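# Move the table caddy from desk to counter

## Task

Carry the table caddy off the desk and set it on the counter so that it stands upright, with all three of its objects still standing upright inside it. Nothing new may end up on the floor. The spice jars are glass and break if dropped more than a few centimetres or knocked hard, which lowers the score. The utility cart can roll. When finished, release the caddy and back away. The robot must not fall over or be left tilted, or the task fails.

## Robot and tools

ROBOT. TidyBot++: one mobile base (0.54 m long, 0.50 m wide, 0.38 m high) on four powered casters, carrying a single seven-joint arm with a two-finger gripper. The shoulder sits 0.12 m ahead of the base centre, 0.68 m up. Cameras: base_camera (fixed on the base) and wrist_camera (looks along the hand). The arm begins folded, hand down, reaching up to 0.08 m past the base front, elbow up to 1.15 m high.

FRAMES. Base frame: origin on the floor below the base centre, x forward, y left, z up. hand_pose is reported in it, as the midpoint between the finger pads; its z axis runs out along the fingers and the fingers open along its y axis. The odometry frame is the base frame where the scene began. base_odometry counts wheel turns only, so slipping shows as travel and drift builds up. Heading is positive to the left, range -3.142 to 3.142. base_tilt is in degrees, forward and right positive.

execute_actions. Argument actions: a list holding exactly one action, or empty, which only reports state and images. cameras: optional list of base_camera, wrist_camera or all; omitted or null gives all, [] gives none. An action may have base, joints, or both, plus optional speeds. Everything in it starts at once.
- base: exactly one key, an offset measured from where the base last reported itself. translate_m (metres, forward +, -2 to 2); strafe_m (metres, left +, -2 to 2); rotate_rad (radians, counter-clockwise seen from above +, -6.3 to 6.3). A move that needs over 8.667 s at its top speed is refused.
- joints: absolute targets, by name, for the single arm. joint_1_rad: any angle; turns the whole arm about vertical, clockwise from above is +, opposite to rotate_rad. joint_2_rad shoulder -2.249 to 2.249. joint_3_rad: any angle; upper-arm roll. joint_4_rad elbow -2.579 to 2.579. joint_5_rad: any angle; forearm roll. joint_6_rad wrist -2.099 to 2.099. joint_7_rad: any angle; hand roll, with the hand down + is counter-clockwise from above, and at 1.57 the fingers open toward robot left and right. gripper_pos: 0 (open) to 1 (closed); pad gap is about 85 x (1 - gripper_pos) mm. Any-angle joints go the short way round, so use steps under half a turn. Tolerances: ±0.039 for joints 1-4, ±0.056 for 5-7, ±0.03 for the gripper. Joints move at up to 1.39 rad/s (1.22 for joints 5-7). No action runs over 15 s.
- speeds: caps for this action only: translate_m and strafe_m 0.05 to 0.5 m/s, rotate_rad 0.1 to 1.57 rad/s; the maxima are the defaults.
Unknown keys or out-of-range values refuse the whole call. A part left out of an action can keep pushing toward its previous target.

ARM GEOMETRY. Upper arm 0.42 m, forearm 0.31 m, hand 0.31 m. With joint_1_rad 0, joint_3_rad 3.14 and joint_5_rad 0 the arm stays in the base's x-z plane. Angles from vertical (forward +): upper = j2, forearm = j2 - j4, hand = j2 - j4 - j6. Hand reach forward of the shoulder is the sum of length x sin(angle); height above it is the sum of length x cos(angle). A hand pointing down reaches at most about 0.94 m high, and only close to the base. Closed fingertips stick out about 20 mm beyond the hand point.

wait: seconds 0 to 10; commands nothing and returns state and images. zoom_image: camera plus region [x0, y0, x1, y1] in pixels of that camera's latest full image, at most 504 x 504. finished_scene: scene number (1 or 2); final, and the goal must hold at that moment.

RESULTS. base_status and joint_status describe how each motion ended. done: target reached (for the base this only means the wheels turned, even if they slipped). off_target: came to rest short and may still be pushing. contact_stop or time_out: target dropped, holding in place. A blocked base may still report done. "joint command not followed" with a cause line means the self-collision check withheld the arm targets; those targets can be retried on later actions. on_its_own lists motion you did not command. motor_effort is in percent, + toward higher values, with the peak in brackets; it is offset and noisy. ARM HIT means the arm struck the base or itself. Once a stop is reported, later calls in the same reply are skipped. The pictures line names the images in order.

PRACTICAL. Friction and load make joints stop a little off target. To correct, send last command + (wanted - read). When holding something, never command a joint to its current reading, or the arm may sink. hand_pose can be 1-2 cm off, so check with the cameras. No check keeps the arm off the base.

AVOID. Dropping or bumping the jars. Shoving the movable cart. Driving while the arm is caught on something high, about 0.8 m or more, since the robot can tip. Hard horizontal pushes with a raised hand. Torque faults: joints 1-4 fault at 104.5 N m and joints 5-7 at 51.3 N m; a fault halts the arm for 10 s. Overheating from holding loads: MOTOR HOT from 60 °C, fault at 75 °C. A loose object may get pushed briefly now and then.

Each tool is called after "Call:" by a JSON object that holds its "method" and its "body", one argument or row to a line.

## Session

Call:
{"method": "execute_actions", "body": {
  "actions": []
}}

Scene clock: 0.00 s.
base_odometry: x=+0.000 y=+0.000 heading=+0.000 (m, m, rad; odometry frame)
base_tilt: forward=+0.3 right=+0.2 (deg)
base_status: not commanded
joint_positions: joint_1_rad=+0.045 joint_2_rad=-0.311 joint_3_rad=+3.092 joint_4_rad=-2.530 joint_5_rad=-0.022 joint_6_rad=-0.840 joint_7_rad=+1.630 gripper_pos=+0.000
joint_status: not commanded
motor_effort: joint_1_rad=+0 joint_2_rad=-2 joint_3_rad=+1 joint_4_rad=+13 joint_5_rad=+0 joint_6_rad=+1 joint_7_rad=+0 (%)
hand_pose: x=+0.2662 y=+0.0051 z=+0.5822 quat_wxyz=(+0.000, +0.999, +0.024, +0.042) (m; base frame)
pictures: base_camera, wrist_camera
Images, in order (width x height): base_camera 644x364, wrist_camera 644x476.

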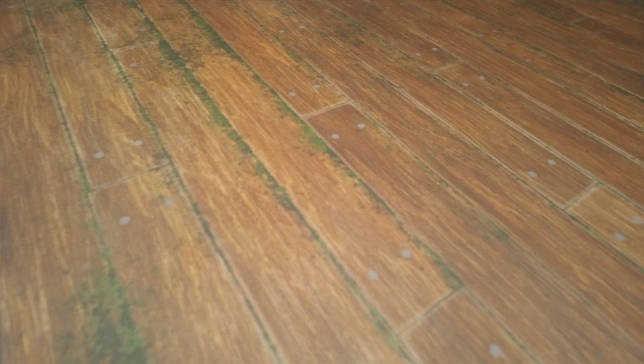

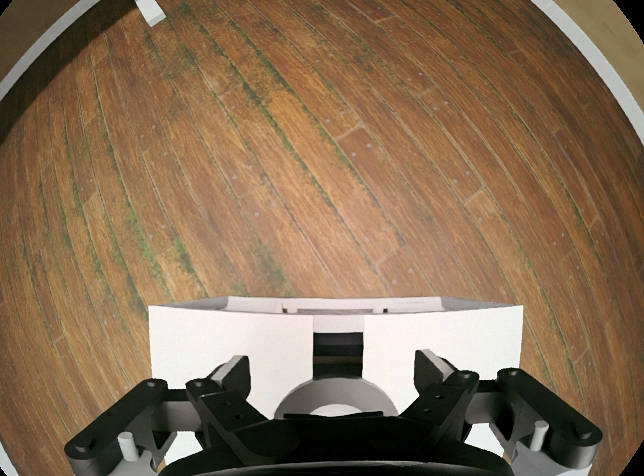

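Call:
{"method": "execute_actions", "body": {
  "actions": [
    {"joints":{"joint_6_rad":0.35}}
  ],
  "cameras": ["wrist_camera"]
}}

Call:
{"method": "execute_actions", "body": {
  "actions": [
    {"base":{"rotate_rad":2.1}}
  ],
  "cameras": ["wrist_camera"]
}}

Call:
{"method": "execute_actions", "body": {
  "actions": [
    {"base":{"rotate_rad":2.1}}
  ],
  "cameras": ["wrist_camera"]
}}

Scene clock: 1.70 s.
base_odometry: x=+0.000 y=+0.000 heading=+0.000 (m, m, rad; odometry frame)
base_tilt: forward=+0.3 right=+0.2 (deg)
base_status: not commanded
joint_positions: joint_1_rad=+0.045 joint_2_rad=-0.311 joint_3_rad=+3.092 joint_4_rad=-2.530 joint_5_rad=-0.022 joint_6_rad=+0.338 joint_7_rad=+1.630 gripper_pos=+0.000
joint_status: all done
motor_effort: joint_1_rad=+0(0) joint_2_rad=-7(7) joint_3_rad=+1(1) joint_4_rad=+18(19) joint_5_rad=+0(0) joint_6_rad=+8(8) joint_7_rad=+0(0) (%)
hand_pose: x=+0.5368 y=+0.0016 z=+0.7974 quat_wxyz=(+0.020, +0.808, +0.019, +0.589) (m; base frame)
pictures: wrist_camera
camera_calibration (this result's frames):
wrist_camera: T_world_to_cam=[[0.0736823, -0.997164, 0.0153432, -0.0396863], [-0.224914, -0.031604, -0.973866, 0.972824], [0.971589, 0.0683058, -0.226604, -0.213144], [0, 0, 0, 1]] pos_world=[0.428814, 0.00573037, 0.89971]
Images, in order (width x height): wrist_camera 644x476.

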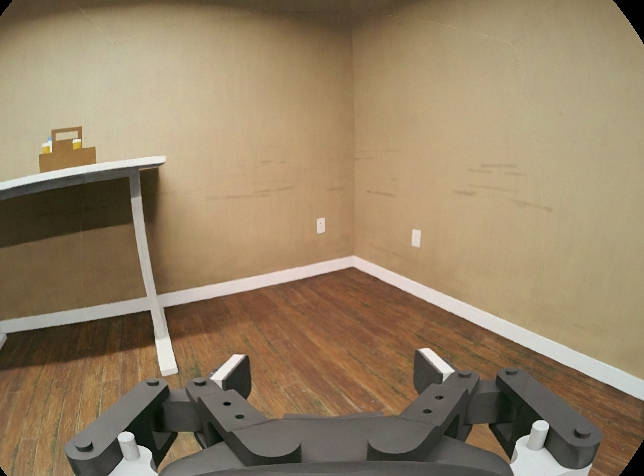

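Scene clock: 4.33 s.
base_odometry: x=+0.000 y=+0.000 heading=+2.099 (m, m, rad; odometry frame)
base_tilt: forward=+0.3 right=+0.2 (deg)
base_status: done
joint_positions: joint_1_rad=+0.045 joint_2_rad=-0.311 joint_3_rad=+3.092 joint_4_rad=-2.530 joint_5_rad=-0.022 joint_6_rad=+0.338 joint_7_rad=+1.630 gripper_pos=+0.000
joint_status: not commanded
motor_effort: joint_1_rad=+0(1) joint_2_rad=-7(8) joint_3_rad=+1(2) joint_4_rad=+19(18) joint_5_rad=+0(1) joint_6_rad=+8(9) joint_7_rad=+0(0) (%)
hand_pose: x=+0.5368 y=+0.0016 z=+0.7974 quat_wxyz=(+0.020, +0.808, +0.019, +0.589) (m; base frame)
pictures: wrist_camera
camera_calibration (this result's frames):
wrist_camera: T_world_to_cam=[[0.0736825, -0.997164, 0.0153432, -0.0396864], [-0.224914, -0.0316041, -0.973866, 0.972824], [0.971589, 0.068306, -0.226604, -0.213144], [0, 0, 0, 1]] pos_world=[0.428814, 0.00573042, 0.89971]
Images, in order (width x height): wrist_camera 644x476.

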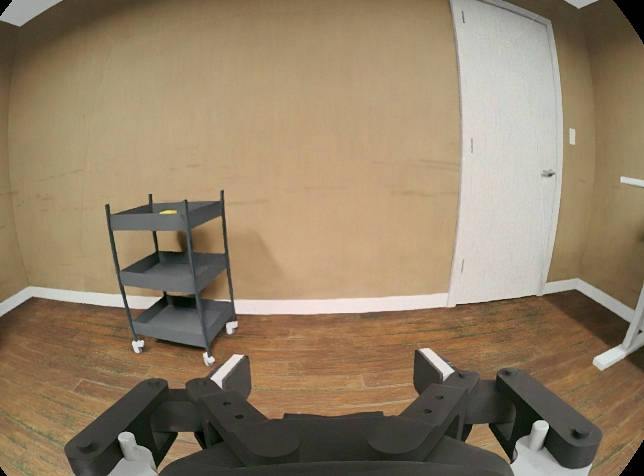

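Scene clock: 6.97 s.
base_odometry: x=+0.000 y=+0.000 heading=-2.085 (m, m, rad; odometry frame)
base_tilt: forward=+0.3 right=+0.2 (deg)
base_status: done
joint_positions: joint_1_rad=+0.045 joint_2_rad=-0.311 joint_3_rad=+3.092 joint_4_rad=-2.530 joint_5_rad=-0.022 joint_6_rad=+0.338 joint_7_rad=+1.630 gripper_pos=+0.000
joint_status: not commanded
motor_effort: joint_1_rad=+0(1) joint_2_rad=-7(8) joint_3_rad=+1(2) joint_4_rad=+18(18) joint_5_rad=+0(1) joint_6_rad=+9(9) joint_7_rad=+0(0) (%)
hand_pose: x=+0.5368 y=+0.0016 z=+0.7974 quat_wxyz=(+0.020, +0.808, +0.019, +0.589) (m; base frame)
pictures: wrist_camera
camera_calibration (this result's frames):
wrist_camera: T_world_to_cam=[[0.0736825, -0.997164, 0.015343, -0.0396862], [-0.224914, -0.0316039, -0.973866, 0.972824], [0.971589, 0.068306, -0.226605, -0.213144], [0, 0, 0, 1]] pos_world=[0.428814, 0.00573044, 0.89971]
Images, in order (width x height): wrist_camera 644x476.

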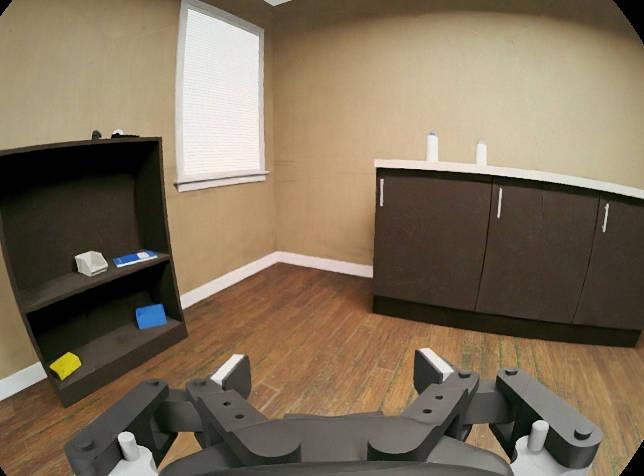

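Call:
{"method": "execute_actions", "body": {
  "actions": [
    {"base":{"rotate_rad":2.9}}
  ],
  "cameras": ["wrist_camera"]
}}

Call:
{"method": "zoom_image", "body": {
  "camera": "wrist_camera",
  "region": [220, 90, 420, 240]
}}

Scene clock: 10.47 s.
base_odometry: x=+0.000 y=+0.000 heading=+0.814 (m, m, rad; odometry frame)
base_tilt: forward=+0.3 right=+0.2 (deg)
base_status: done
joint_positions: joint_1_rad=+0.045 joint_2_rad=-0.311 joint_3_rad=+3.092 joint_4_rad=-2.530 joint_5_rad=-0.022 joint_6_rad=+0.338 joint_7_rad=+1.630 gripper_pos=+0.000
joint_status: not commanded
motor_effort: joint_1_rad=+0(1) joint_2_rad=-7(8) joint_3_rad=+1(2) joint_4_rad=+18(18) joint_5_rad=+0(1) joint_6_rad=+9(9) joint_7_rad=+0(0) (%)
hand_pose: x=+0.5368 y=+0.0016 z=+0.7974 quat_wxyz=(+0.020, +0.808, +0.019, +0.589) (m; base frame)
pictures: wrist_camera
camera_calibration (this result's frames):
wrist_camera: T_world_to_cam=[[0.0736827, -0.997164, 0.0153435, -0.0396866], [-0.224914, -0.0316044, -0.973866, 0.972824], [0.971589, 0.0683061, -0.226604, -0.213144], [0, 0, 0, 1]] pos_world=[0.428814, 0.00573047, 0.89971]
Images, in order (width x height): wrist_camera 644x476.

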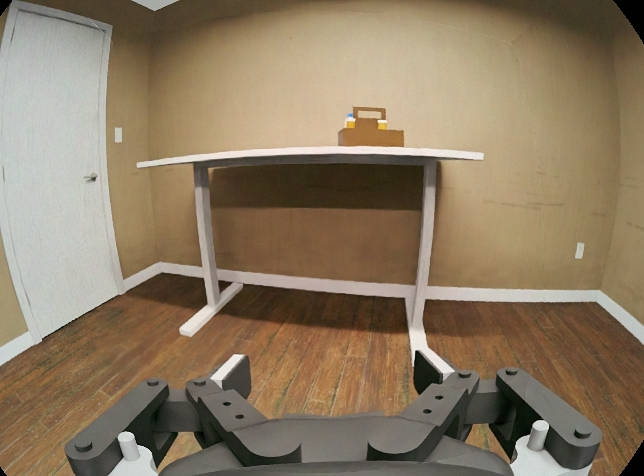

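Region (220, 90, 420, 240) of wrist_camera's 644x476 image, scaled by 2.520; it fills the top 378 rows of this view, and the rest is white.

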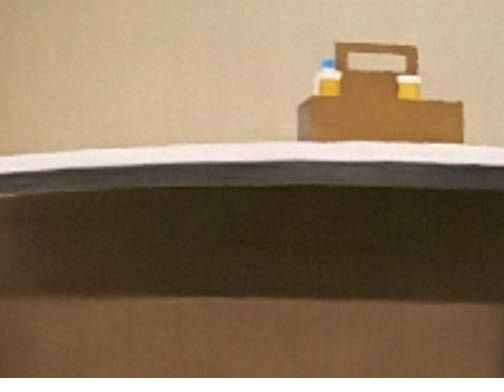

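Call:
{"method": "execute_actions", "body": {
  "actions": [
    {"base":{"rotate_rad":-0.138},"joints":{"joint_1_rad":0,"joint_2_rad":0.1,"joint_3_rad":3.14,"joint_4_rad":-1.1,"joint_5_rad":0,"joint_6_rad":-0.6}}
  ],
  "cameras": []
}}

Call:
{"method": "execute_actions", "body": {
  "actions": [
    {"base":{"translate_m":0.6}}
  ],
  "cameras": ["wrist_camera"]
}}

Scene clock: 13.97 s.
base_odometry: x=+0.000 y=+0.000 heading=+0.677 (m, m, rad; odometry frame)
base_tilt: forward=+0.3 right=+0.2 (deg)
base_status: done
joint_positions: joint_1_rad=+0.022 joint_2_rad=+0.082 joint_3_rad=+3.119 joint_4_rad=-1.122 joint_5_rad=-0.022 joint_6_rad=-0.563 joint_7_rad=+1.630 gripper_pos=+0.000
joint_status: all done
motor_effort: joint_1_rad=-1(1) joint_2_rad=-24(25) joint_3_rad=+1(2) joint_4_rad=+21(23) joint_5_rad=+0(1) joint_6_rad=+8(9) joint_7_rad=+0(0) (%)
hand_pose: x=+0.7517 y=+0.0042 z=+1.1532 quat_wxyz=(+0.008, +0.773, +0.019, +0.634) (m; base frame)
pictures: none
No camera images: the call's "cameras" was empty. Leave "cameras" out to get every camera's image.

Scene clock: 16.47 s.
base_odometry: x=+0.467 y=+0.377 heading=+0.678 (m, m, rad; odometry frame)
base_tilt: forward=+0.3 right=+0.2 (deg)
base_status: done
joint_positions: joint_1_rad=+0.020 joint_2_rad=+0.099 joint_3_rad=+3.120 joint_4_rad=-1.121 joint_5_rad=-0.022 joint_6_rad=-0.567 joint_7_rad=+1.630 gripper_pos=+0.000
joint_status: not commanded
motor_effort: joint_1_rad=+0(1) joint_2_rad=-23(27) joint_3_rad=+1(1) joint_4_rad=+21(22) joint_5_rad=+0(0) joint_6_rad=+8(9) joint_7_rad=-1(1) (%)
hand_pose: x=+0.7596 y=+0.0044 z=+1.1419 quat_wxyz=(+0.007, +0.779, +0.019, +0.627) (m; base frame)
pictures: wrist_camera
camera_calibration (this result's frames):
wrist_camera: T_world_to_cam=[[0.0910442, -0.995842, 0.00301859, -0.0577111], [-0.13189, -0.0150623, -0.99115, 1.30755], [0.987075, 0.0898404, -0.132713, -0.470849], [0, 0, 0, 1]] pos_world=[0.642469, 0.00452471, 1.23366]
Images, in order (width x height): wrist_camera 644x476.

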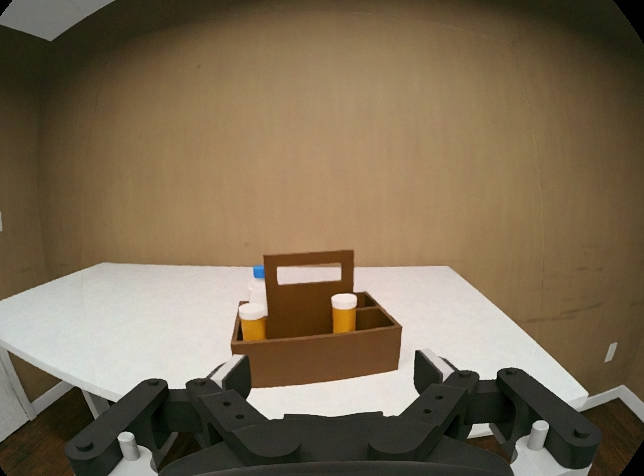

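Call:
{"method": "execute_actions", "body": {
  "actions": [
    {"base":{"strafe_m":0.06},"joints":{"joint_7_rad":0.06,"joint_6_rad":-0.5,"gripper_pos":0.5}}
  ],
  "cameras": ["wrist_camera"]
}}

Scene clock: 19.20 s.
base_odometry: x=+0.430 y=+0.424 heading=+0.677 (m, m, rad; odometry frame)
base_tilt: forward=+0.3 right=+0.1 (deg)
base_status: done
joint_positions: joint_1_rad=+0.008 joint_2_rad=+0.099 joint_3_rad=+3.128 joint_4_rad=-1.120 joint_5_rad=-0.022 joint_6_rad=-0.536 joint_7_rad=+0.062 gripper_pos=+0.500
joint_status: all done
motor_effort: joint_1_rad=+0(2) joint_2_rad=-24(25) joint_3_rad=+1(1) joint_4_rad=+22(21) joint_5_rad=+1(0) joint_6_rad=+9(9) joint_7_rad=+0(0) (%)
hand_pose: x=+0.7616 y=+0.0078 z=+1.1516 quat_wxyz=(-0.447, +0.559, -0.528, +0.457) (m; base frame)
pictures: wrist_camera
camera_calibration (this result's frames):
wrist_camera: T_world_to_cam=[[-0.107992, -0.0251196, -0.993834, 1.23745], [0.0617864, 0.997579, -0.031928, 0.0574296], [0.99223, -0.0648534, -0.106179, -0.505116], [0, 0, 0, 1]] pos_world=[0.631278, -0.0589649, 1.17802]
Images, in order (width x height): wrist_camera 644x476.

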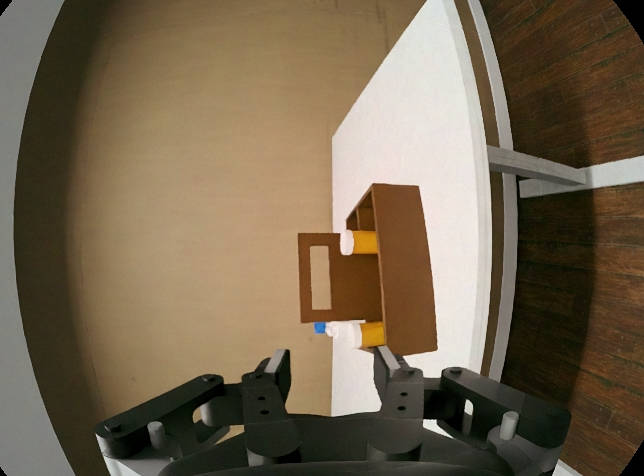

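Call:
{"method": "execute_actions", "body": {
  "actions": [
    {"base":{"strafe_m":-0.03},"joints":{"joint_4_rad":-1.29,"joint_6_rad":-0.22,"gripper_pos":0.45}}
  ],
  "cameras": []
}}

Call:
{"method": "execute_actions", "body": {
  "actions": [
    {"base":{"translate_m":0.17},"speeds":{"translate_m":0.2}}
  ],
  "cameras": ["wrist_camera"]
}}

Scene clock: 21.00 s.
base_odometry: x=+0.448 y=+0.400 heading=+0.677 (m, m, rad; odometry frame)
base_tilt: forward=+0.3 right=+0.2 (deg)
base_status: done
joint_positions: joint_1_rad=+0.006 joint_2_rad=+0.099 joint_3_rad=+3.134 joint_4_rad=-1.271 joint_5_rad=-0.022 joint_6_rad=-0.255 joint_7_rad=+0.062 gripper_pos=+0.450
joint_status: all done
motor_effort: joint_1_rad=+0(4) joint_2_rad=-25(28) joint_3_rad=+1(3) joint_4_rad=+22(22) joint_5_rad=+0(1) joint_6_rad=+9(8) joint_7_rad=+0(0) (%)
hand_pose: x=+0.7796 y=+0.0032 z=+1.1458 quat_wxyz=(-0.478, +0.525, -0.502, +0.494) (m; base frame)
pictures: none
No camera images: the call's "cameras" was empty. Leave "cameras" out to get every camera's image.

Scene clock: 22.60 s.
base_odometry: x=+0.581 y=+0.507 heading=+0.678 (m, m, rad; odometry frame)
base_tilt: forward=+0.3 right=+0.1 (deg)
base_status: done
joint_positions: joint_1_rad=+0.006 joint_2_rad=+0.101 joint_3_rad=+3.134 joint_4_rad=-1.272 joint_5_rad=-0.022 joint_6_rad=-0.254 joint_7_rad=+0.062 gripper_pos=+0.450
joint_status: not commanded
motor_effort: joint_1_rad=+0(0) joint_2_rad=-26(28) joint_3_rad=+0(0) joint_4_rad=+22(23) joint_5_rad=+0(1) joint_6_rad=+8(9) joint_7_rad=+0(0) (%)
hand_pose: x=+0.7804 y=+0.0031 z=+1.1450 quat_wxyz=(-0.478, +0.525, -0.502, +0.494) (m; base frame)
pictures: wrist_camera
camera_calibration (this result's frames):
wrist_camera: T_world_to_cam=[[0.0204445, -0.0232233, -0.999521, 1.13913], [0.0762842, 0.996852, -0.021601, 0.0375862], [0.996876, -0.0758061, 0.0221517, -0.675314], [0, 0, 0, 1]] pos_world=[0.647049, -0.0622065, 1.15435]
Images, in order (width x height): wrist_camera 644x476.

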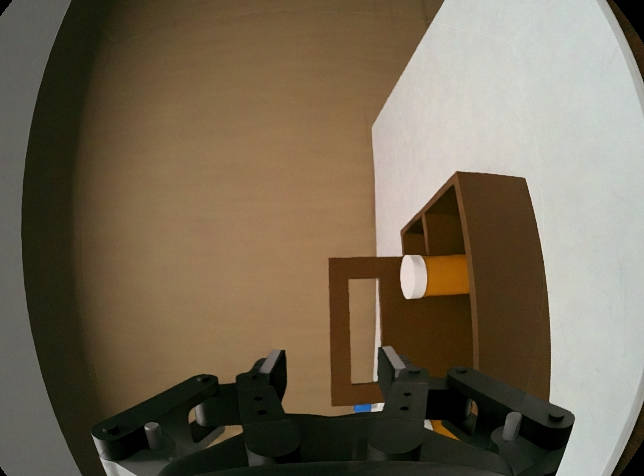

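Call:
{"method": "execute_actions", "body": {
  "actions": [
    {"base":{"strafe_m":0.015},"speeds":{"strafe_m":0.1}}
  ],
  "cameras": []
}}

Call:
{"method": "execute_actions", "body": {
  "actions": [
    {"base":{"translate_m":0.09},"speeds":{"translate_m":0.08}}
  ],
  "cameras": ["wrist_camera"]
}}

Scene clock: 23.63 s.
base_odometry: x=+0.572 y=+0.519 heading=+0.678 (m, m, rad; odometry frame)
base_tilt: forward=+0.3 right=+0.1 (deg)
base_status: done
joint_positions: joint_1_rad=+0.004 joint_2_rad=+0.101 joint_3_rad=+3.135 joint_4_rad=-1.272 joint_5_rad=-0.022 joint_6_rad=-0.253 joint_7_rad=+0.062 gripper_pos=+0.450
joint_status: not commanded
motor_effort: joint_1_rad=-1(4) joint_2_rad=-26(28) joint_3_rad=+0(3) joint_4_rad=+22(21) joint_5_rad=+0(1) joint_6_rad=+9(9) joint_7_rad=+0(0) (%)
hand_pose: x=+0.7804 y=+0.0045 z=+1.1451 quat_wxyz=(-0.478, +0.526, -0.501, +0.494) (m; base frame)
pictures: none
No camera images: the call's "cameras" was empty. Leave "cameras" out to get every camera's image.

Scene clock: 25.20 s.
base_odometry: x=+0.642 y=+0.575 heading=+0.678 (m, m, rad; odometry frame)
base_tilt: forward=+0.3 right=+0.2 (deg)
base_status: done
joint_positions: joint_1_rad=+0.004 joint_2_rad=+0.101 joint_3_rad=+3.135 joint_4_rad=-1.272 joint_5_rad=-0.022 joint_6_rad=-0.253 joint_7_rad=+0.062 gripper_pos=+0.450
joint_status: not commanded
motor_effort: joint_1_rad=+0(2) joint_2_rad=-25(29) joint_3_rad=+0(1) joint_4_rad=+21(22) joint_5_rad=+1(1) joint_6_rad=+9(9) joint_7_rad=+0(0) (%)
hand_pose: x=+0.7804 y=+0.0045 z=+1.1452 quat_wxyz=(-0.478, +0.526, -0.501, +0.494) (m; base frame)
pictures: wrist_camera
camera_calibration (this result's frames):
wrist_camera: T_world_to_cam=[[0.0211364, -0.0232316, -0.999507, 1.13879], [0.0742755, 0.997004, -0.0216027, 0.0377926], [0.997014, -0.0737823, 0.0227986, -0.676052], [0, 0, 0, 1]] pos_world=[0.647156, -0.0611041, 1.15446]
Images, in order (width x height): wrist_camera 644x476.

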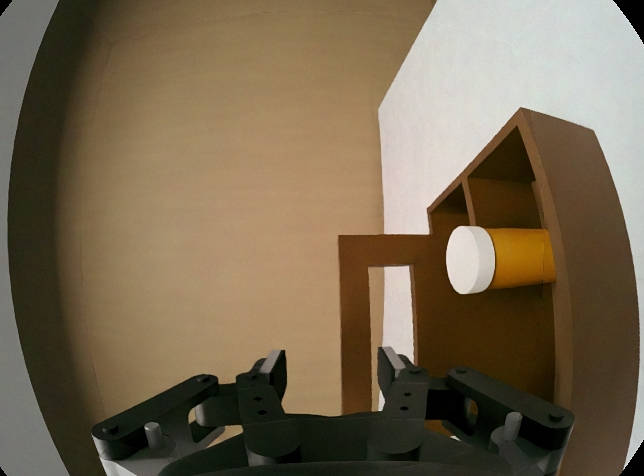

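Call:
{"method": "execute_actions", "body": {
  "actions": [
    {"joints":{"joint_2_rad":0.125,"joint_6_rad":-0.2}}
  ],
  "cameras": ["wrist_camera"]
}}

Scene clock: 26.17 s.
base_odometry: x=+0.642 y=+0.575 heading=+0.678 (m, m, rad; odometry frame)
base_tilt: forward=+0.3 right=+0.2 (deg)
base_status: not commanded
joint_positions: joint_1_rad=+0.004 joint_2_rad=+0.113 joint_3_rad=+3.135 joint_4_rad=-1.272 joint_5_rad=-0.022 joint_6_rad=-0.236 joint_7_rad=+0.062 gripper_pos=+0.450
joint_status: all done
motor_effort: joint_1_rad=-1(0) joint_2_rad=-26(28) joint_3_rad=+0(0) joint_4_rad=+21(22) joint_5_rad=+0(0) joint_6_rad=+8(9) joint_7_rad=+0(0) (%)
hand_pose: x=+0.7864 y=+0.0044 z=+1.1425 quat_wxyz=(-0.479, +0.524, -0.500, +0.495) (m; base frame)
pictures: wrist_camera
camera_calibration (this result's frames):
wrist_camera: T_world_to_cam=[[0.026119, -0.0230754, -0.999392, 1.13184], [0.0747603, 0.996979, -0.0210658, 0.0364345], [0.996859, -0.0741647, 0.0277652, -0.687469], [0, 0, 0, 1]] pos_world=[0.653024, -0.0611928, 1.15101]
Images, in order (width x height): wrist_camera 644x476.

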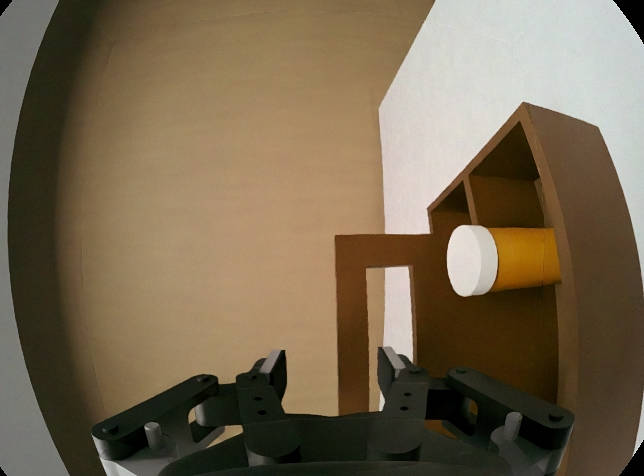

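Need about 1 cm more.

Call:
{"method": "execute_actions", "body": {
  "actions": [
    {"joints":{"joint_2_rad":0.15,"joint_6_rad":-0.185}}
  ],
  "cameras": ["wrist_camera"]
}}

Scene clock: 27.03 s.
base_odometry: x=+0.642 y=+0.575 heading=+0.678 (m, m, rad; odometry frame)
base_tilt: forward=+0.3 right=+0.2 (deg)
base_status: not commanded
joint_positions: joint_1_rad=+0.004 joint_2_rad=+0.138 joint_3_rad=+3.135 joint_4_rad=-1.272 joint_5_rad=-0.022 joint_6_rad=-0.221 joint_7_rad=+0.062 gripper_pos=+0.450
joint_status: all done
motor_effort: joint_1_rad=-1(0) joint_2_rad=-26(28) joint_3_rad=+1(0) joint_4_rad=+22(22) joint_5_rad=+1(0) joint_6_rad=+8(9) joint_7_rad=+0(1) (%)
hand_pose: x=+0.7976 y=+0.0042 z=+1.1309 quat_wxyz=(-0.477, +0.526, -0.502, +0.493) (m; base frame)
pictures: wrist_camera
camera_calibration (this result's frames):
wrist_camera: T_world_to_cam=[[0.0170233, -0.0228926, -0.999593, 1.12745], [0.0749004, 0.996958, -0.0215567, 0.0359378], [0.997046, -0.074503, 0.0186862, -0.688251], [0, 0, 0, 1]] pos_world=[0.664333, -0.0612948, 1.14063]
Images, in order (width x height): wrist_camera 644x476.

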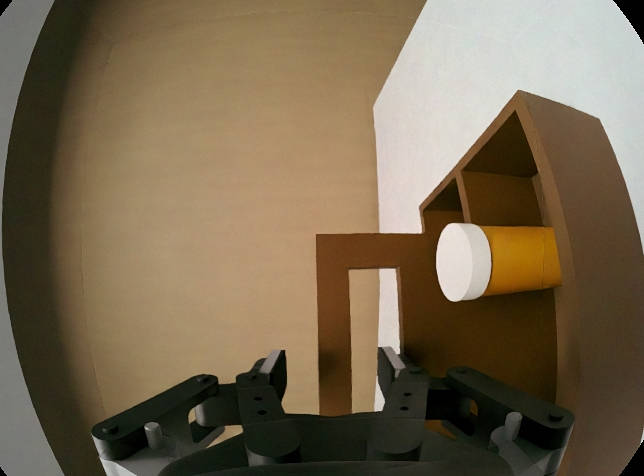

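Call:
{"method": "execute_actions", "body": {
  "actions": [
    {"base":{"translate_m":0.045},"speeds":{"translate_m":0.05}}
  ],
  "cameras": ["wrist_camera"]
}}

Scene clock: 28.50 s.
base_odometry: x=+0.677 y=+0.604 heading=+0.678 (m, m, rad; odometry frame)
base_tilt: forward=+0.3 right=+0.1 (deg)
base_status: done
joint_positions: joint_1_rad=+0.004 joint_2_rad=+0.140 joint_3_rad=+3.135 joint_4_rad=-1.272 joint_5_rad=-0.022 joint_6_rad=-0.218 joint_7_rad=+0.062 gripper_pos=+0.450
joint_status: not commanded
motor_effort: joint_1_rad=+0(1) joint_2_rad=-27(29) joint_3_rad=+1(2) joint_4_rad=+22(22) joint_5_rad=+1(0) joint_6_rad=+9(9) joint_7_rad=+0(0) (%)
hand_pose: x=+0.7988 y=+0.0042 z=+1.1297 quat_wxyz=(-0.477, +0.527, -0.502, +0.493) (m; base frame)
pictures: wrist_camera
camera_calibration (this result's frames):
wrist_camera: T_world_to_cam=[[0.0165388, -0.0228698, -0.999602, 1.12669], [0.0749389, 0.996955, -0.0215693, 0.0358236], [0.997051, -0.0745523, 0.0182023, -0.688924], [0, 0, 0, 1]] pos_world=[0.665574, -0.0613082, 1.13956]
Images, in order (width x height): wrist_camera 644x476.

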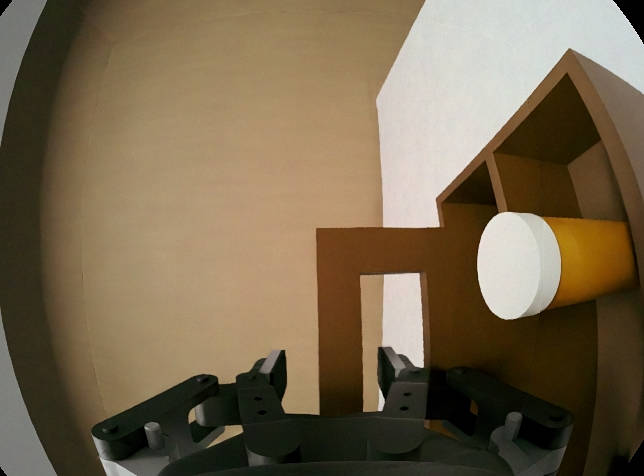

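Call:
{"method": "execute_actions", "body": {
  "actions": [
    {"base":{"translate_m":0.015},"speeds":{"translate_m":0.05}}
  ],
  "cameras": ["wrist_camera"]
}}

Call:
{"method": "execute_actions", "body": {
  "actions": [
    {"joints":{"gripper_pos":1}}
  ],
  "cameras": ["wrist_camera"]
}}

Scene clock: 29.40 s.
base_odometry: x=+0.688 y=+0.614 heading=+0.679 (m, m, rad; odometry frame)
base_tilt: forward=+0.3 right=+0.2 (deg)
base_status: done
joint_positions: joint_1_rad=+0.004 joint_2_rad=+0.139 joint_3_rad=+3.135 joint_4_rad=-1.272 joint_5_rad=-0.022 joint_6_rad=-0.217 joint_7_rad=+0.062 gripper_pos=+0.450
joint_status: not commanded
motor_effort: joint_1_rad=-1(2) joint_2_rad=-25(27) joint_3_rad=+0(1) joint_4_rad=+21(22) joint_5_rad=+0(1) joint_6_rad=+8(9) joint_7_rad=+0(0) (%)
hand_pose: x=+0.7983 y=+0.0042 z=+1.1309 quat_wxyz=(-0.478, +0.526, -0.502, +0.493) (m; base frame)
pictures: wrist_camera
camera_calibration (this result's frames):
wrist_camera: T_world_to_cam=[[0.0187072, -0.0228692, -0.999563, 1.12607], [0.0750049, 0.996953, -0.0214057, 0.035656], [0.997008, -0.0745717, 0.0203655, -0.690801], [0, 0, 0, 1]] pos_world=[0.664994, -0.0613092, 1.14041]
Images, in order (width x height): wrist_camera 644x476.

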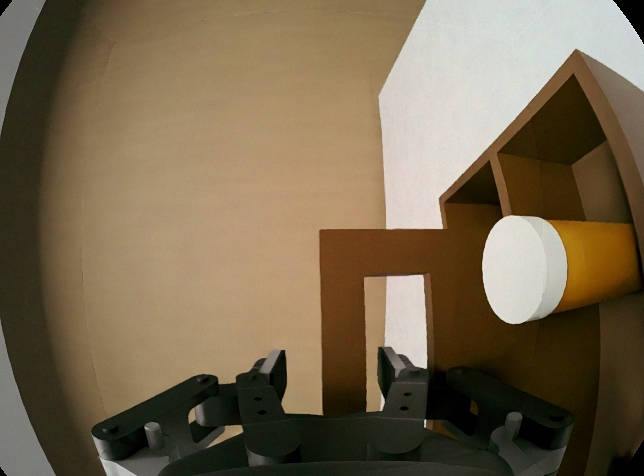

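Scene clock: 30.23 s.
base_odometry: x=+0.688 y=+0.614 heading=+0.679 (m, m, rad; odometry frame)
base_tilt: forward=+0.3 right=+0.2 (deg)
base_status: not commanded
joint_positions: joint_1_rad=+0.004 joint_2_rad=+0.143 joint_3_rad=+3.135 joint_4_rad=-1.276 joint_5_rad=-0.022 joint_6_rad=-0.216 joint_7_rad=+0.062 gripper_pos=+0.849
joint_status: gripper_pos off_target (ended at +0.849, target +1.000)
motor_effort: joint_1_rad=-1(1) joint_2_rad=-27(29) joint_3_rad=+0(1) joint_4_rad=+22(25) joint_5_rad=+1(1) joint_6_rad=+9(12) joint_7_rad=+0(0) (%)
hand_pose: x=+0.8001 y=+0.0042 z=+1.1263 quat_wxyz=(-0.476, +0.528, -0.503, +0.492) (m; base frame)
pictures: wrist_camera
camera_calibration (this result's frames):
wrist_camera: T_world_to_cam=[[0.0122889, -0.0228574, -0.999663, 1.12669], [0.0748903, 0.996952, -0.0218747, 0.0360508], [0.997116, -0.0745963, 0.0139632, -0.685436], [0, 0, 0, 1]] pos_world=[0.666914, -0.0613188, 1.13667]
Images, in order (width x height): wrist_camera 644x476.

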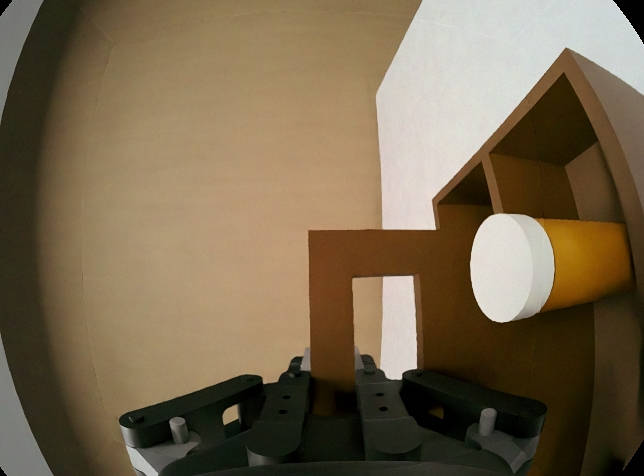

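Call:
{"method": "execute_actions", "body": {
  "actions": [
    {"joints":{"joint_2_rad":0.08,"gripper_pos":1}}
  ]
}}

Scene clock: 31.23 s.
base_odometry: x=+0.688 y=+0.614 heading=+0.679 (m, m, rad; odometry frame)
base_tilt: forward=+0.3 right=+0.1 (deg)
base_status: not commanded
joint_positions: joint_1_rad=+0.004 joint_2_rad=+0.122 joint_3_rad=+3.135 joint_4_rad=-1.294 joint_5_rad=-0.022 joint_6_rad=-0.216 joint_7_rad=+0.062 gripper_pos=+0.849
joint_status: joint_2_rad off_target (ended at +0.122, target +0.080); gripper_pos off_target (ended at +0.849, target +1.000)
motor_effort: joint_1_rad=+0(1) joint_2_rad=-31(32) joint_3_rad=+1(0) joint_4_rad=+26(27) joint_5_rad=+0(1) joint_6_rad=+12(13) joint_7_rad=+0(0) (%)
hand_pose: x=+0.7914 y=+0.0042 z=+1.1289 quat_wxyz=(-0.477, +0.527, -0.503, +0.492) (m; base frame)
pictures: base_camera, wrist_camera
camera_calibration (this result's frames):
wrist_camera: T_world_to_cam=[[0.0146915, -0.0229873, -0.999628, 1.1275], [0.074927, 0.99695, -0.0218245, 0.0366327], [0.997081, -0.0745784, 0.016369, -0.679413], [0, 0, 0, 1]] pos_world=[0.65812, -0.0612723, 1.139]
Images, in order (width x height): base_camera 644x364, wrist_camera 644x476.

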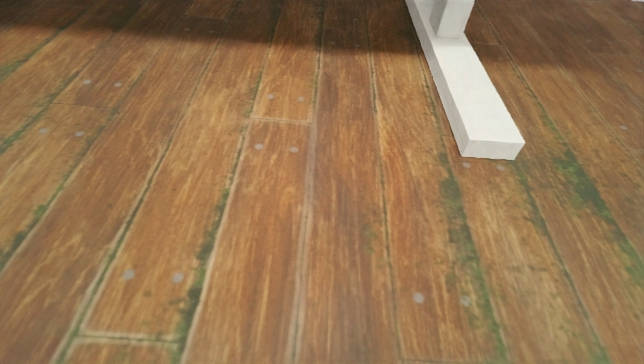

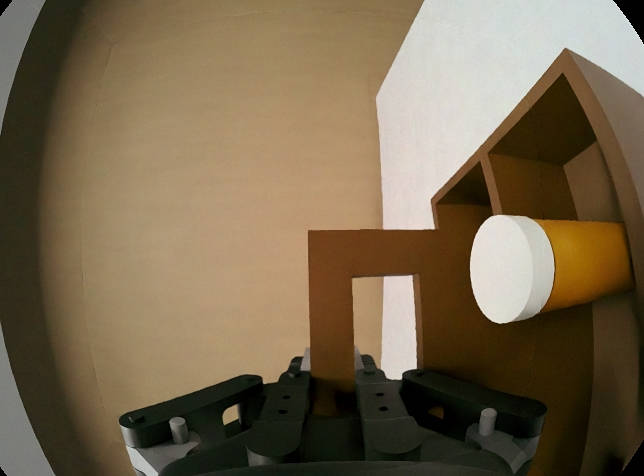

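Call:
{"method": "execute_actions", "body": {
  "actions": [
    {"joints":{"joint_2_rad":0.03,"joint_4_rad":-1.21,"joint_6_rad":-0.27,"gripper_pos":1}}
  ]
}}

Scene clock: 32.43 s.
base_odometry: x=+0.688 y=+0.614 heading=+0.679 (m, m, rad; odometry frame)
base_tilt: forward=+0.4 right=+0.2 (deg)
base_status: not commanded
joint_positions: joint_1_rad=+0.004 joint_2_rad=+0.060 joint_3_rad=+3.135 joint_4_rad=-1.253 joint_5_rad=-0.022 joint_6_rad=-0.257 joint_7_rad=+0.062 gripper_pos=+0.849
joint_status: joint_4_rad off_target (ended at -1.253, target -1.210); gripper_pos off_target (ended at +0.849, target +1.000); the others done
motor_effort: joint_1_rad=+0(0) joint_2_rad=-28(34) joint_3_rad=+1(0) joint_4_rad=+26(28) joint_5_rad=+0(0) joint_6_rad=+12(13) joint_7_rad=+0(0) (%)
hand_pose: x=+0.7593 y=+0.0046 z=+1.1824 quat_wxyz=(-0.492, +0.512, -0.487, +0.508) (m; base frame)
pictures: base_camera, wrist_camera
camera_calibration (this result's frames):
wrist_camera: T_world_to_cam=[[0.0769093, -0.0233676, -0.996764, 1.13078], [0.0752895, 0.997007, -0.017564, 0.0345224], [0.994191, -0.073695, 0.0784385, -0.719497], [0, 0, 0, 1]] pos_world=[0.625751, -0.0610187, 1.18417]
Images, in order (width x height): base_camera 644x364, wrist_camera 644x476.

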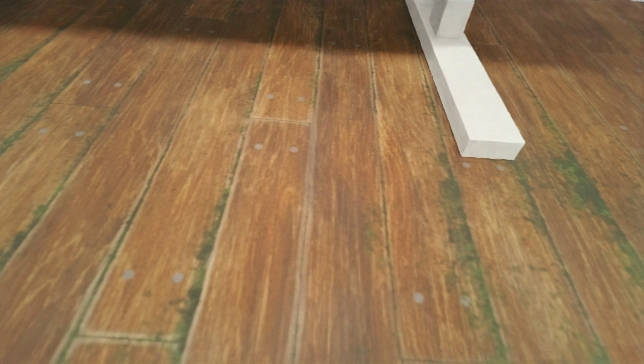

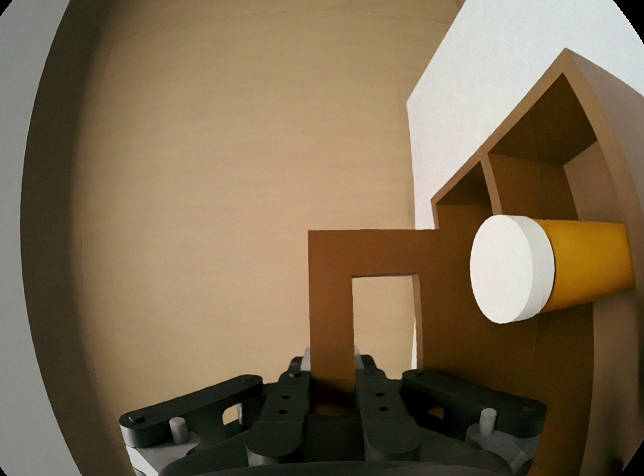

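Call:
{"method": "execute_actions", "body": {
  "actions": [
    {"base":{"translate_m":-0.6},"joints":{"joint_6_rad":-0.24,"gripper_pos":1},"speeds":{"translate_m":0.25}}
  ],
  "cameras": ["wrist_camera"]
}}

Call:
{"method": "execute_actions", "body": {
  "actions": [
    {"base":{"rotate_rad":3.14},"speeds":{"rotate_rad":0.5}}
  ]
}}

Scene clock: 35.93 s.
base_odometry: x=+0.221 y=+0.237 heading=+0.679 (m, m, rad; odometry frame)
base_tilt: forward=+0.3 right=+0.2 (deg)
base_status: done
joint_positions: joint_1_rad=+0.003 joint_2_rad=+0.055 joint_3_rad=+3.136 joint_4_rad=-1.253 joint_5_rad=-0.022 joint_6_rad=-0.257 joint_7_rad=+0.062 gripper_pos=+0.849
joint_status: gripper_pos off_target (ended at +0.849, target +1.000); the others done
motor_effort: joint_1_rad=-1(4) joint_2_rad=-28(34) joint_3_rad=+1(3) joint_4_rad=+27(27) joint_5_rad=+0(0) joint_6_rad=+13(13) joint_7_rad=+0(0) (%)
hand_pose: x=+0.7568 y=+0.0046 z=+1.1857 quat_wxyz=(-0.493, +0.510, -0.486, +0.510) (m; base frame)
pictures: wrist_camera
camera_calibration (this result's frames):
wrist_camera: T_world_to_cam=[[0.0821276, -0.0234203, -0.996347, 1.12987], [0.0754455, 0.997001, -0.0172168, 0.0342616], [0.993762, -0.0737559, 0.0836483, -0.72307], [0, 0, 0, 1]] pos_world=[0.623181, -0.0610276, 1.18681]
Images, in order (width x height): wrist_camera 644x476.

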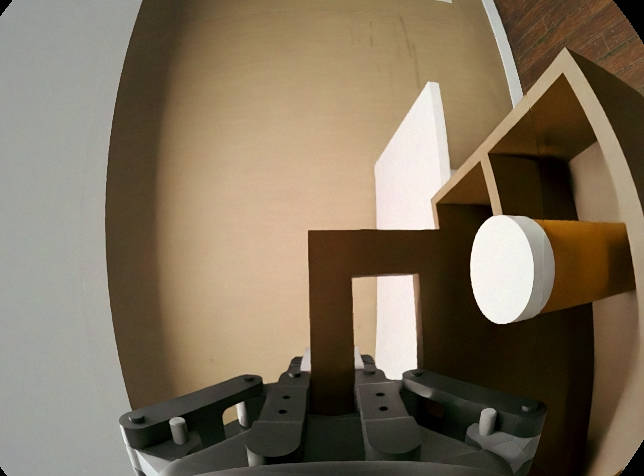

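Scene clock: 42.87 s.
base_odometry: x=+0.221 y=+0.237 heading=-2.465 (m, m, rad; odometry frame)
base_tilt: forward=+0.3 right=+0.2 (deg)
base_status: done
joint_positions: joint_1_rad=-0.001 joint_2_rad=+0.055 joint_3_rad=+3.137 joint_4_rad=-1.253 joint_5_rad=-0.022 joint_6_rad=-0.257 joint_7_rad=+0.062 gripper_pos=+0.849
joint_status: not commanded
motor_effort: joint_1_rad=-1(5) joint_2_rad=-28(30) joint_3_rad=+0(4) joint_4_rad=+26(27) joint_5_rad=+0(1) joint_6_rad=+13(13) joint_7_rad=-1(0) (%)
hand_pose: x=+0.7568 y=+0.0063 z=+1.1857 quat_wxyz=(-0.494, +0.511, -0.485, +0.509) (m; base frame)
pictures: base_camera, wrist_camera
camera_calibration (this result's frames):
wrist_camera: T_world_to_cam=[[0.0821893, -0.0233097, -0.996344, 1.12986], [0.0727949, 0.997196, -0.0173247, 0.0346486], [0.993955, -0.0711049, 0.0836557, -0.723121], [0, 0, 0, 1]] pos_world=[0.623365, -0.0596323, 1.18682]
Images, in order (width x height): base_camera 644x364, wrist_camera 644x476.

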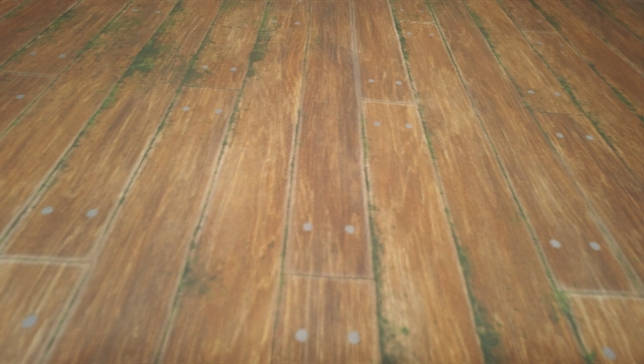

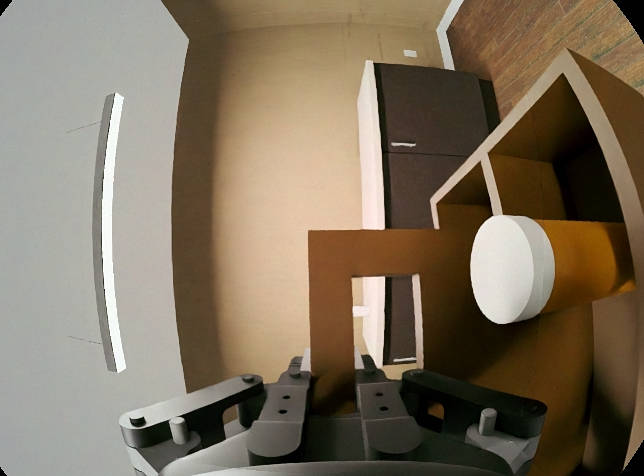

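Call:
{"method": "execute_actions", "body": {
  "actions": [
    {"base":{"strafe_m":-0.7},"speeds":{"strafe_m":0.25}}
  ],
  "cameras": []
}}

Call:
{"method": "execute_actions", "body": {
  "actions": [
    {"base":{"translate_m":0.7},"speeds":{"translate_m":0.25}}
  ]
}}

Scene clock: 46.77 s.
base_odometry: x=-0.218 y=+0.782 heading=-2.464 (m, m, rad; odometry frame)
base_tilt: forward=+0.3 right=+0.2 (deg)
base_status: done
joint_positions: joint_1_rad=-0.001 joint_2_rad=+0.055 joint_3_rad=+3.138 joint_4_rad=-1.253 joint_5_rad=-0.022 joint_6_rad=-0.257 joint_7_rad=+0.062 gripper_pos=+0.849
joint_status: not commanded
motor_effort: joint_1_rad=+0(3) joint_2_rad=-28(30) joint_3_rad=+1(4) joint_4_rad=+27(26) joint_5_rad=+0(0) joint_6_rad=+13(13) joint_7_rad=+0(0) (%)
hand_pose: x=+0.7568 y=+0.0061 z=+1.1857 quat_wxyz=(-0.494, +0.511, -0.485, +0.509) (m; base frame)
pictures: none
No camera images: the call's "cameras" was empty. Leave "cameras" out to get every camera's image.

Scene clock: 50.37 s.
base_odometry: x=-0.764 y=+0.343 heading=-2.464 (m, m, rad; odometry frame)
base_tilt: forward=+0.3 right=+0.1 (deg)
base_status: done
joint_positions: joint_1_rad=-0.001 joint_2_rad=+0.058 joint_3_rad=+3.138 joint_4_rad=-1.252 joint_5_rad=-0.022 joint_6_rad=-0.257 joint_7_rad=+0.062 gripper_pos=+0.849
joint_status: not commanded
motor_effort: joint_1_rad=-1(1) joint_2_rad=-28(32) joint_3_rad=+1(3) joint_4_rad=+27(28) joint_5_rad=+1(1) joint_6_rad=+12(14) joint_7_rad=+0(0) (%)
hand_pose: x=+0.7586 y=+0.0061 z=+1.1836 quat_wxyz=(-0.493, +0.512, -0.486, +0.508) (m; base frame)
pictures: base_camera, wrist_camera
camera_calibration (this result's frames):
wrist_camera: T_world_to_cam=[[0.0788344, -0.0233553, -0.996614, 1.13042], [0.0730586, 0.997173, -0.0175893, 0.0347879], [0.994207, -0.0714246, 0.0803178, -0.720998], [0, 0, 0, 1]] pos_world=[0.625164, -0.0597851, 1.18512]
Images, in order (width x height): base_camera 644x364, wrist_camera 644x476.

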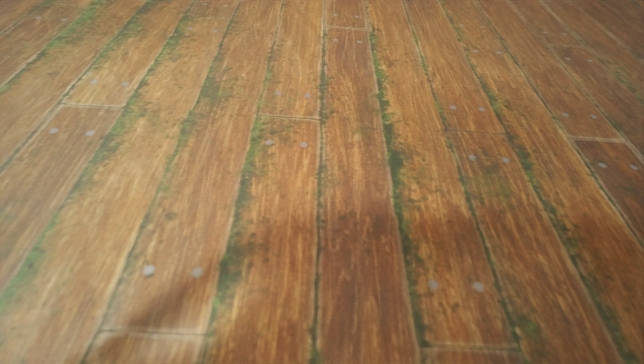

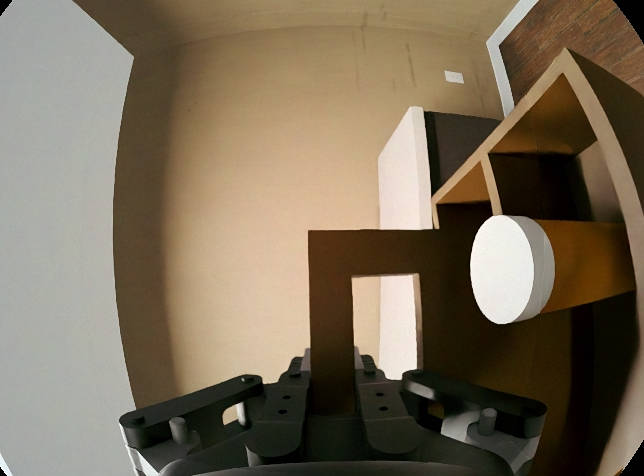

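Call:
{"method": "execute_actions", "body": {
  "actions": [
    {"base":{"translate_m":0.4},"speeds":{"translate_m":0.25}}
  ]
}}

Scene clock: 53.07 s.
base_odometry: x=-1.076 y=+0.093 heading=-2.464 (m, m, rad; odometry frame)
base_tilt: forward=+0.3 right=+0.2 (deg)
base_status: done
joint_positions: joint_1_rad=-0.001 joint_2_rad=+0.059 joint_3_rad=+3.138 joint_4_rad=-1.252 joint_5_rad=-0.022 joint_6_rad=-0.257 joint_7_rad=+0.062 gripper_pos=+0.849
joint_status: not commanded
motor_effort: joint_1_rad=+0(1) joint_2_rad=-29(32) joint_3_rad=+0(0) joint_4_rad=+26(28) joint_5_rad=+0(0) joint_6_rad=+13(13) joint_7_rad=+0(0) (%)
hand_pose: x=+0.7587 y=+0.0061 z=+1.1835 quat_wxyz=(-0.493, +0.512, -0.486, +0.508) (m; base frame)
pictures: base_camera, wrist_camera
camera_calibration (this result's frames):
wrist_camera: T_world_to_cam=[[0.0786453, -0.0233558, -0.996629, 1.13045], [0.0730555, 0.997173, -0.0176036, 0.0347974], [0.994222, -0.0714248, 0.0801292, -0.72088], [0, 0, 0, 1]] pos_world=[0.625268, -0.0597851, 1.18502]
Images, in order (width x height): base_camera 644x364, wrist_camera 644x476.

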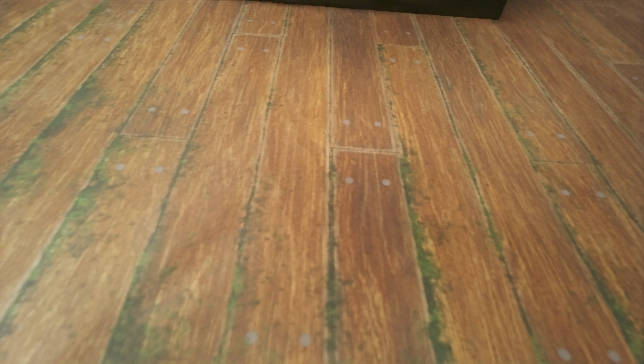

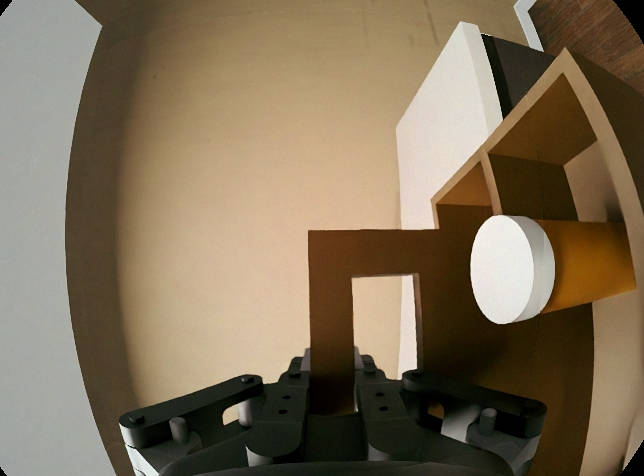

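Call:
{"method": "execute_actions", "body": {
  "actions": [
    {"base":{"translate_m":0.44},"speeds":{"translate_m":0.2}}
  ]
}}

Call:
{"method": "execute_actions", "body": {
  "actions": [
    {"joints":{"joint_2_rad":0.17,"joint_4_rad":-1.27,"joint_6_rad":-0.1,"gripper_pos":1}}
  ]
}}

Scene clock: 56.50 s.
base_odometry: x=-1.419 y=-0.183 heading=-2.465 (m, m, rad; odometry frame)
base_tilt: forward=+0.3 right=+0.2 (deg)
base_status: done
joint_positions: joint_1_rad=-0.001 joint_2_rad=+0.059 joint_3_rad=+3.138 joint_4_rad=-1.252 joint_5_rad=-0.022 joint_6_rad=-0.257 joint_7_rad=+0.062 gripper_pos=+0.849
joint_status: not commanded
motor_effort: joint_1_rad=+0(1) joint_2_rad=-28(32) joint_3_rad=+1(0) joint_4_rad=+27(27) joint_5_rad=+0(0) joint_6_rad=+13(13) joint_7_rad=+0(0) (%)
hand_pose: x=+0.7587 y=+0.0061 z=+1.1834 quat_wxyz=(-0.493, +0.512, -0.486, +0.508) (m; base frame)
pictures: base_camera, wrist_camera
camera_calibration (this result's frames):
wrist_camera: T_world_to_cam=[[0.0785961, -0.0233556, -0.996633, 1.13046], [0.0730545, 0.997173, -0.0176071, 0.0347987], [0.994226, -0.0714247, 0.0800801, -0.720861], [0, 0, 0, 1]] pos_world=[0.625307, -0.059785, 1.18499]
Images, in order (width x height): base_camera 644x364, wrist_camera 644x476.

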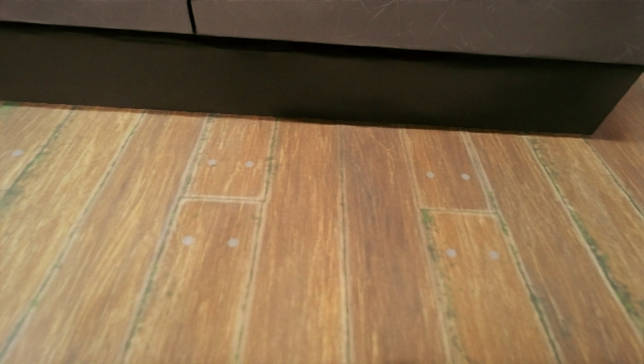

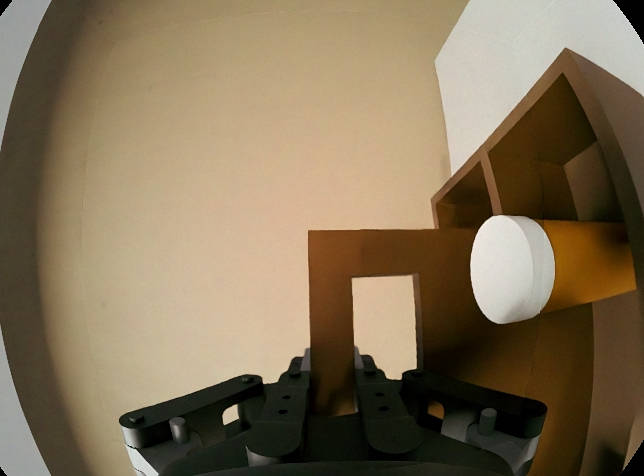

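Scene clock: 57.90 s.
base_odometry: x=-1.419 y=-0.183 heading=-2.465 (m, m, rad; odometry frame)
base_tilt: forward=+0.4 right=+0.2 (deg)
base_status: not commanded
joint_positions: joint_1_rad=-0.001 joint_2_rad=+0.205 joint_3_rad=+3.138 joint_4_rad=-1.284 joint_5_rad=-0.022 joint_6_rad=-0.158 joint_7_rad=+0.062 gripper_pos=+0.849
joint_status: joint_6_rad off_target (ended at -0.158, target -0.100); gripper_pos off_target (ended at +0.849, target +1.000); the others done
motor_effort: joint_1_rad=-1(1) joint_2_rad=-35(39) joint_3_rad=+0(0) joint_4_rad=+26(28) joint_5_rad=+0(0) joint_6_rad=+12(13) joint_7_rad=+0(0) (%)
hand_pose: x=+0.8284 y=+0.0056 z=+1.0957 quat_wxyz=(-0.473, +0.531, -0.506, +0.488) (m; base frame)
pictures: base_camera, wrist_camera
camera_calibration (this result's frames):
wrist_camera: T_world_to_cam=[[-0.000324391, -0.0229154, -0.999737, 1.10635], [0.0736001, 0.997025, -0.0228771, 0.0340552], [0.997288, -0.0735882, 0.00136315, -0.699399], [0, 0, 0, 1]] pos_world=[0.695355, -0.0600691, 1.10779]
Images, in order (width x height): base_camera 644x364, wrist_camera 644x476.

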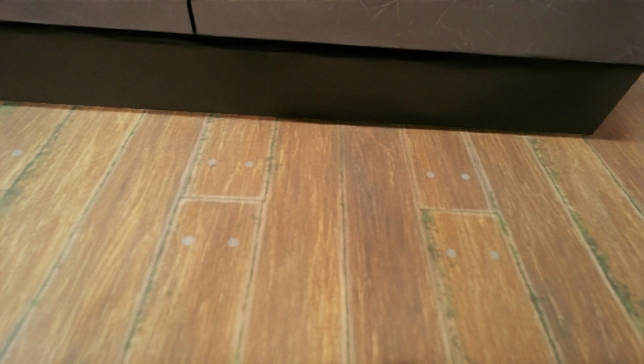

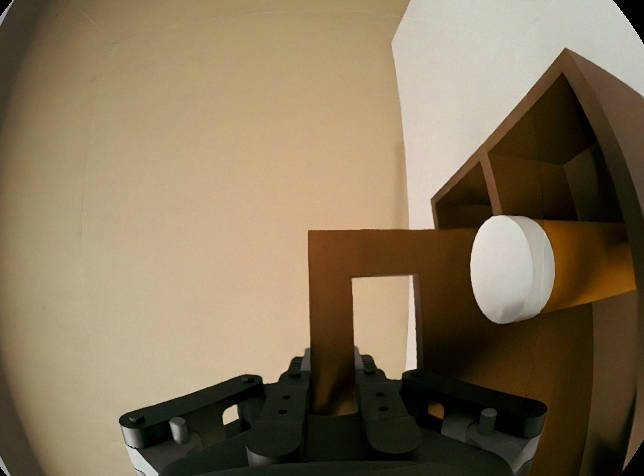

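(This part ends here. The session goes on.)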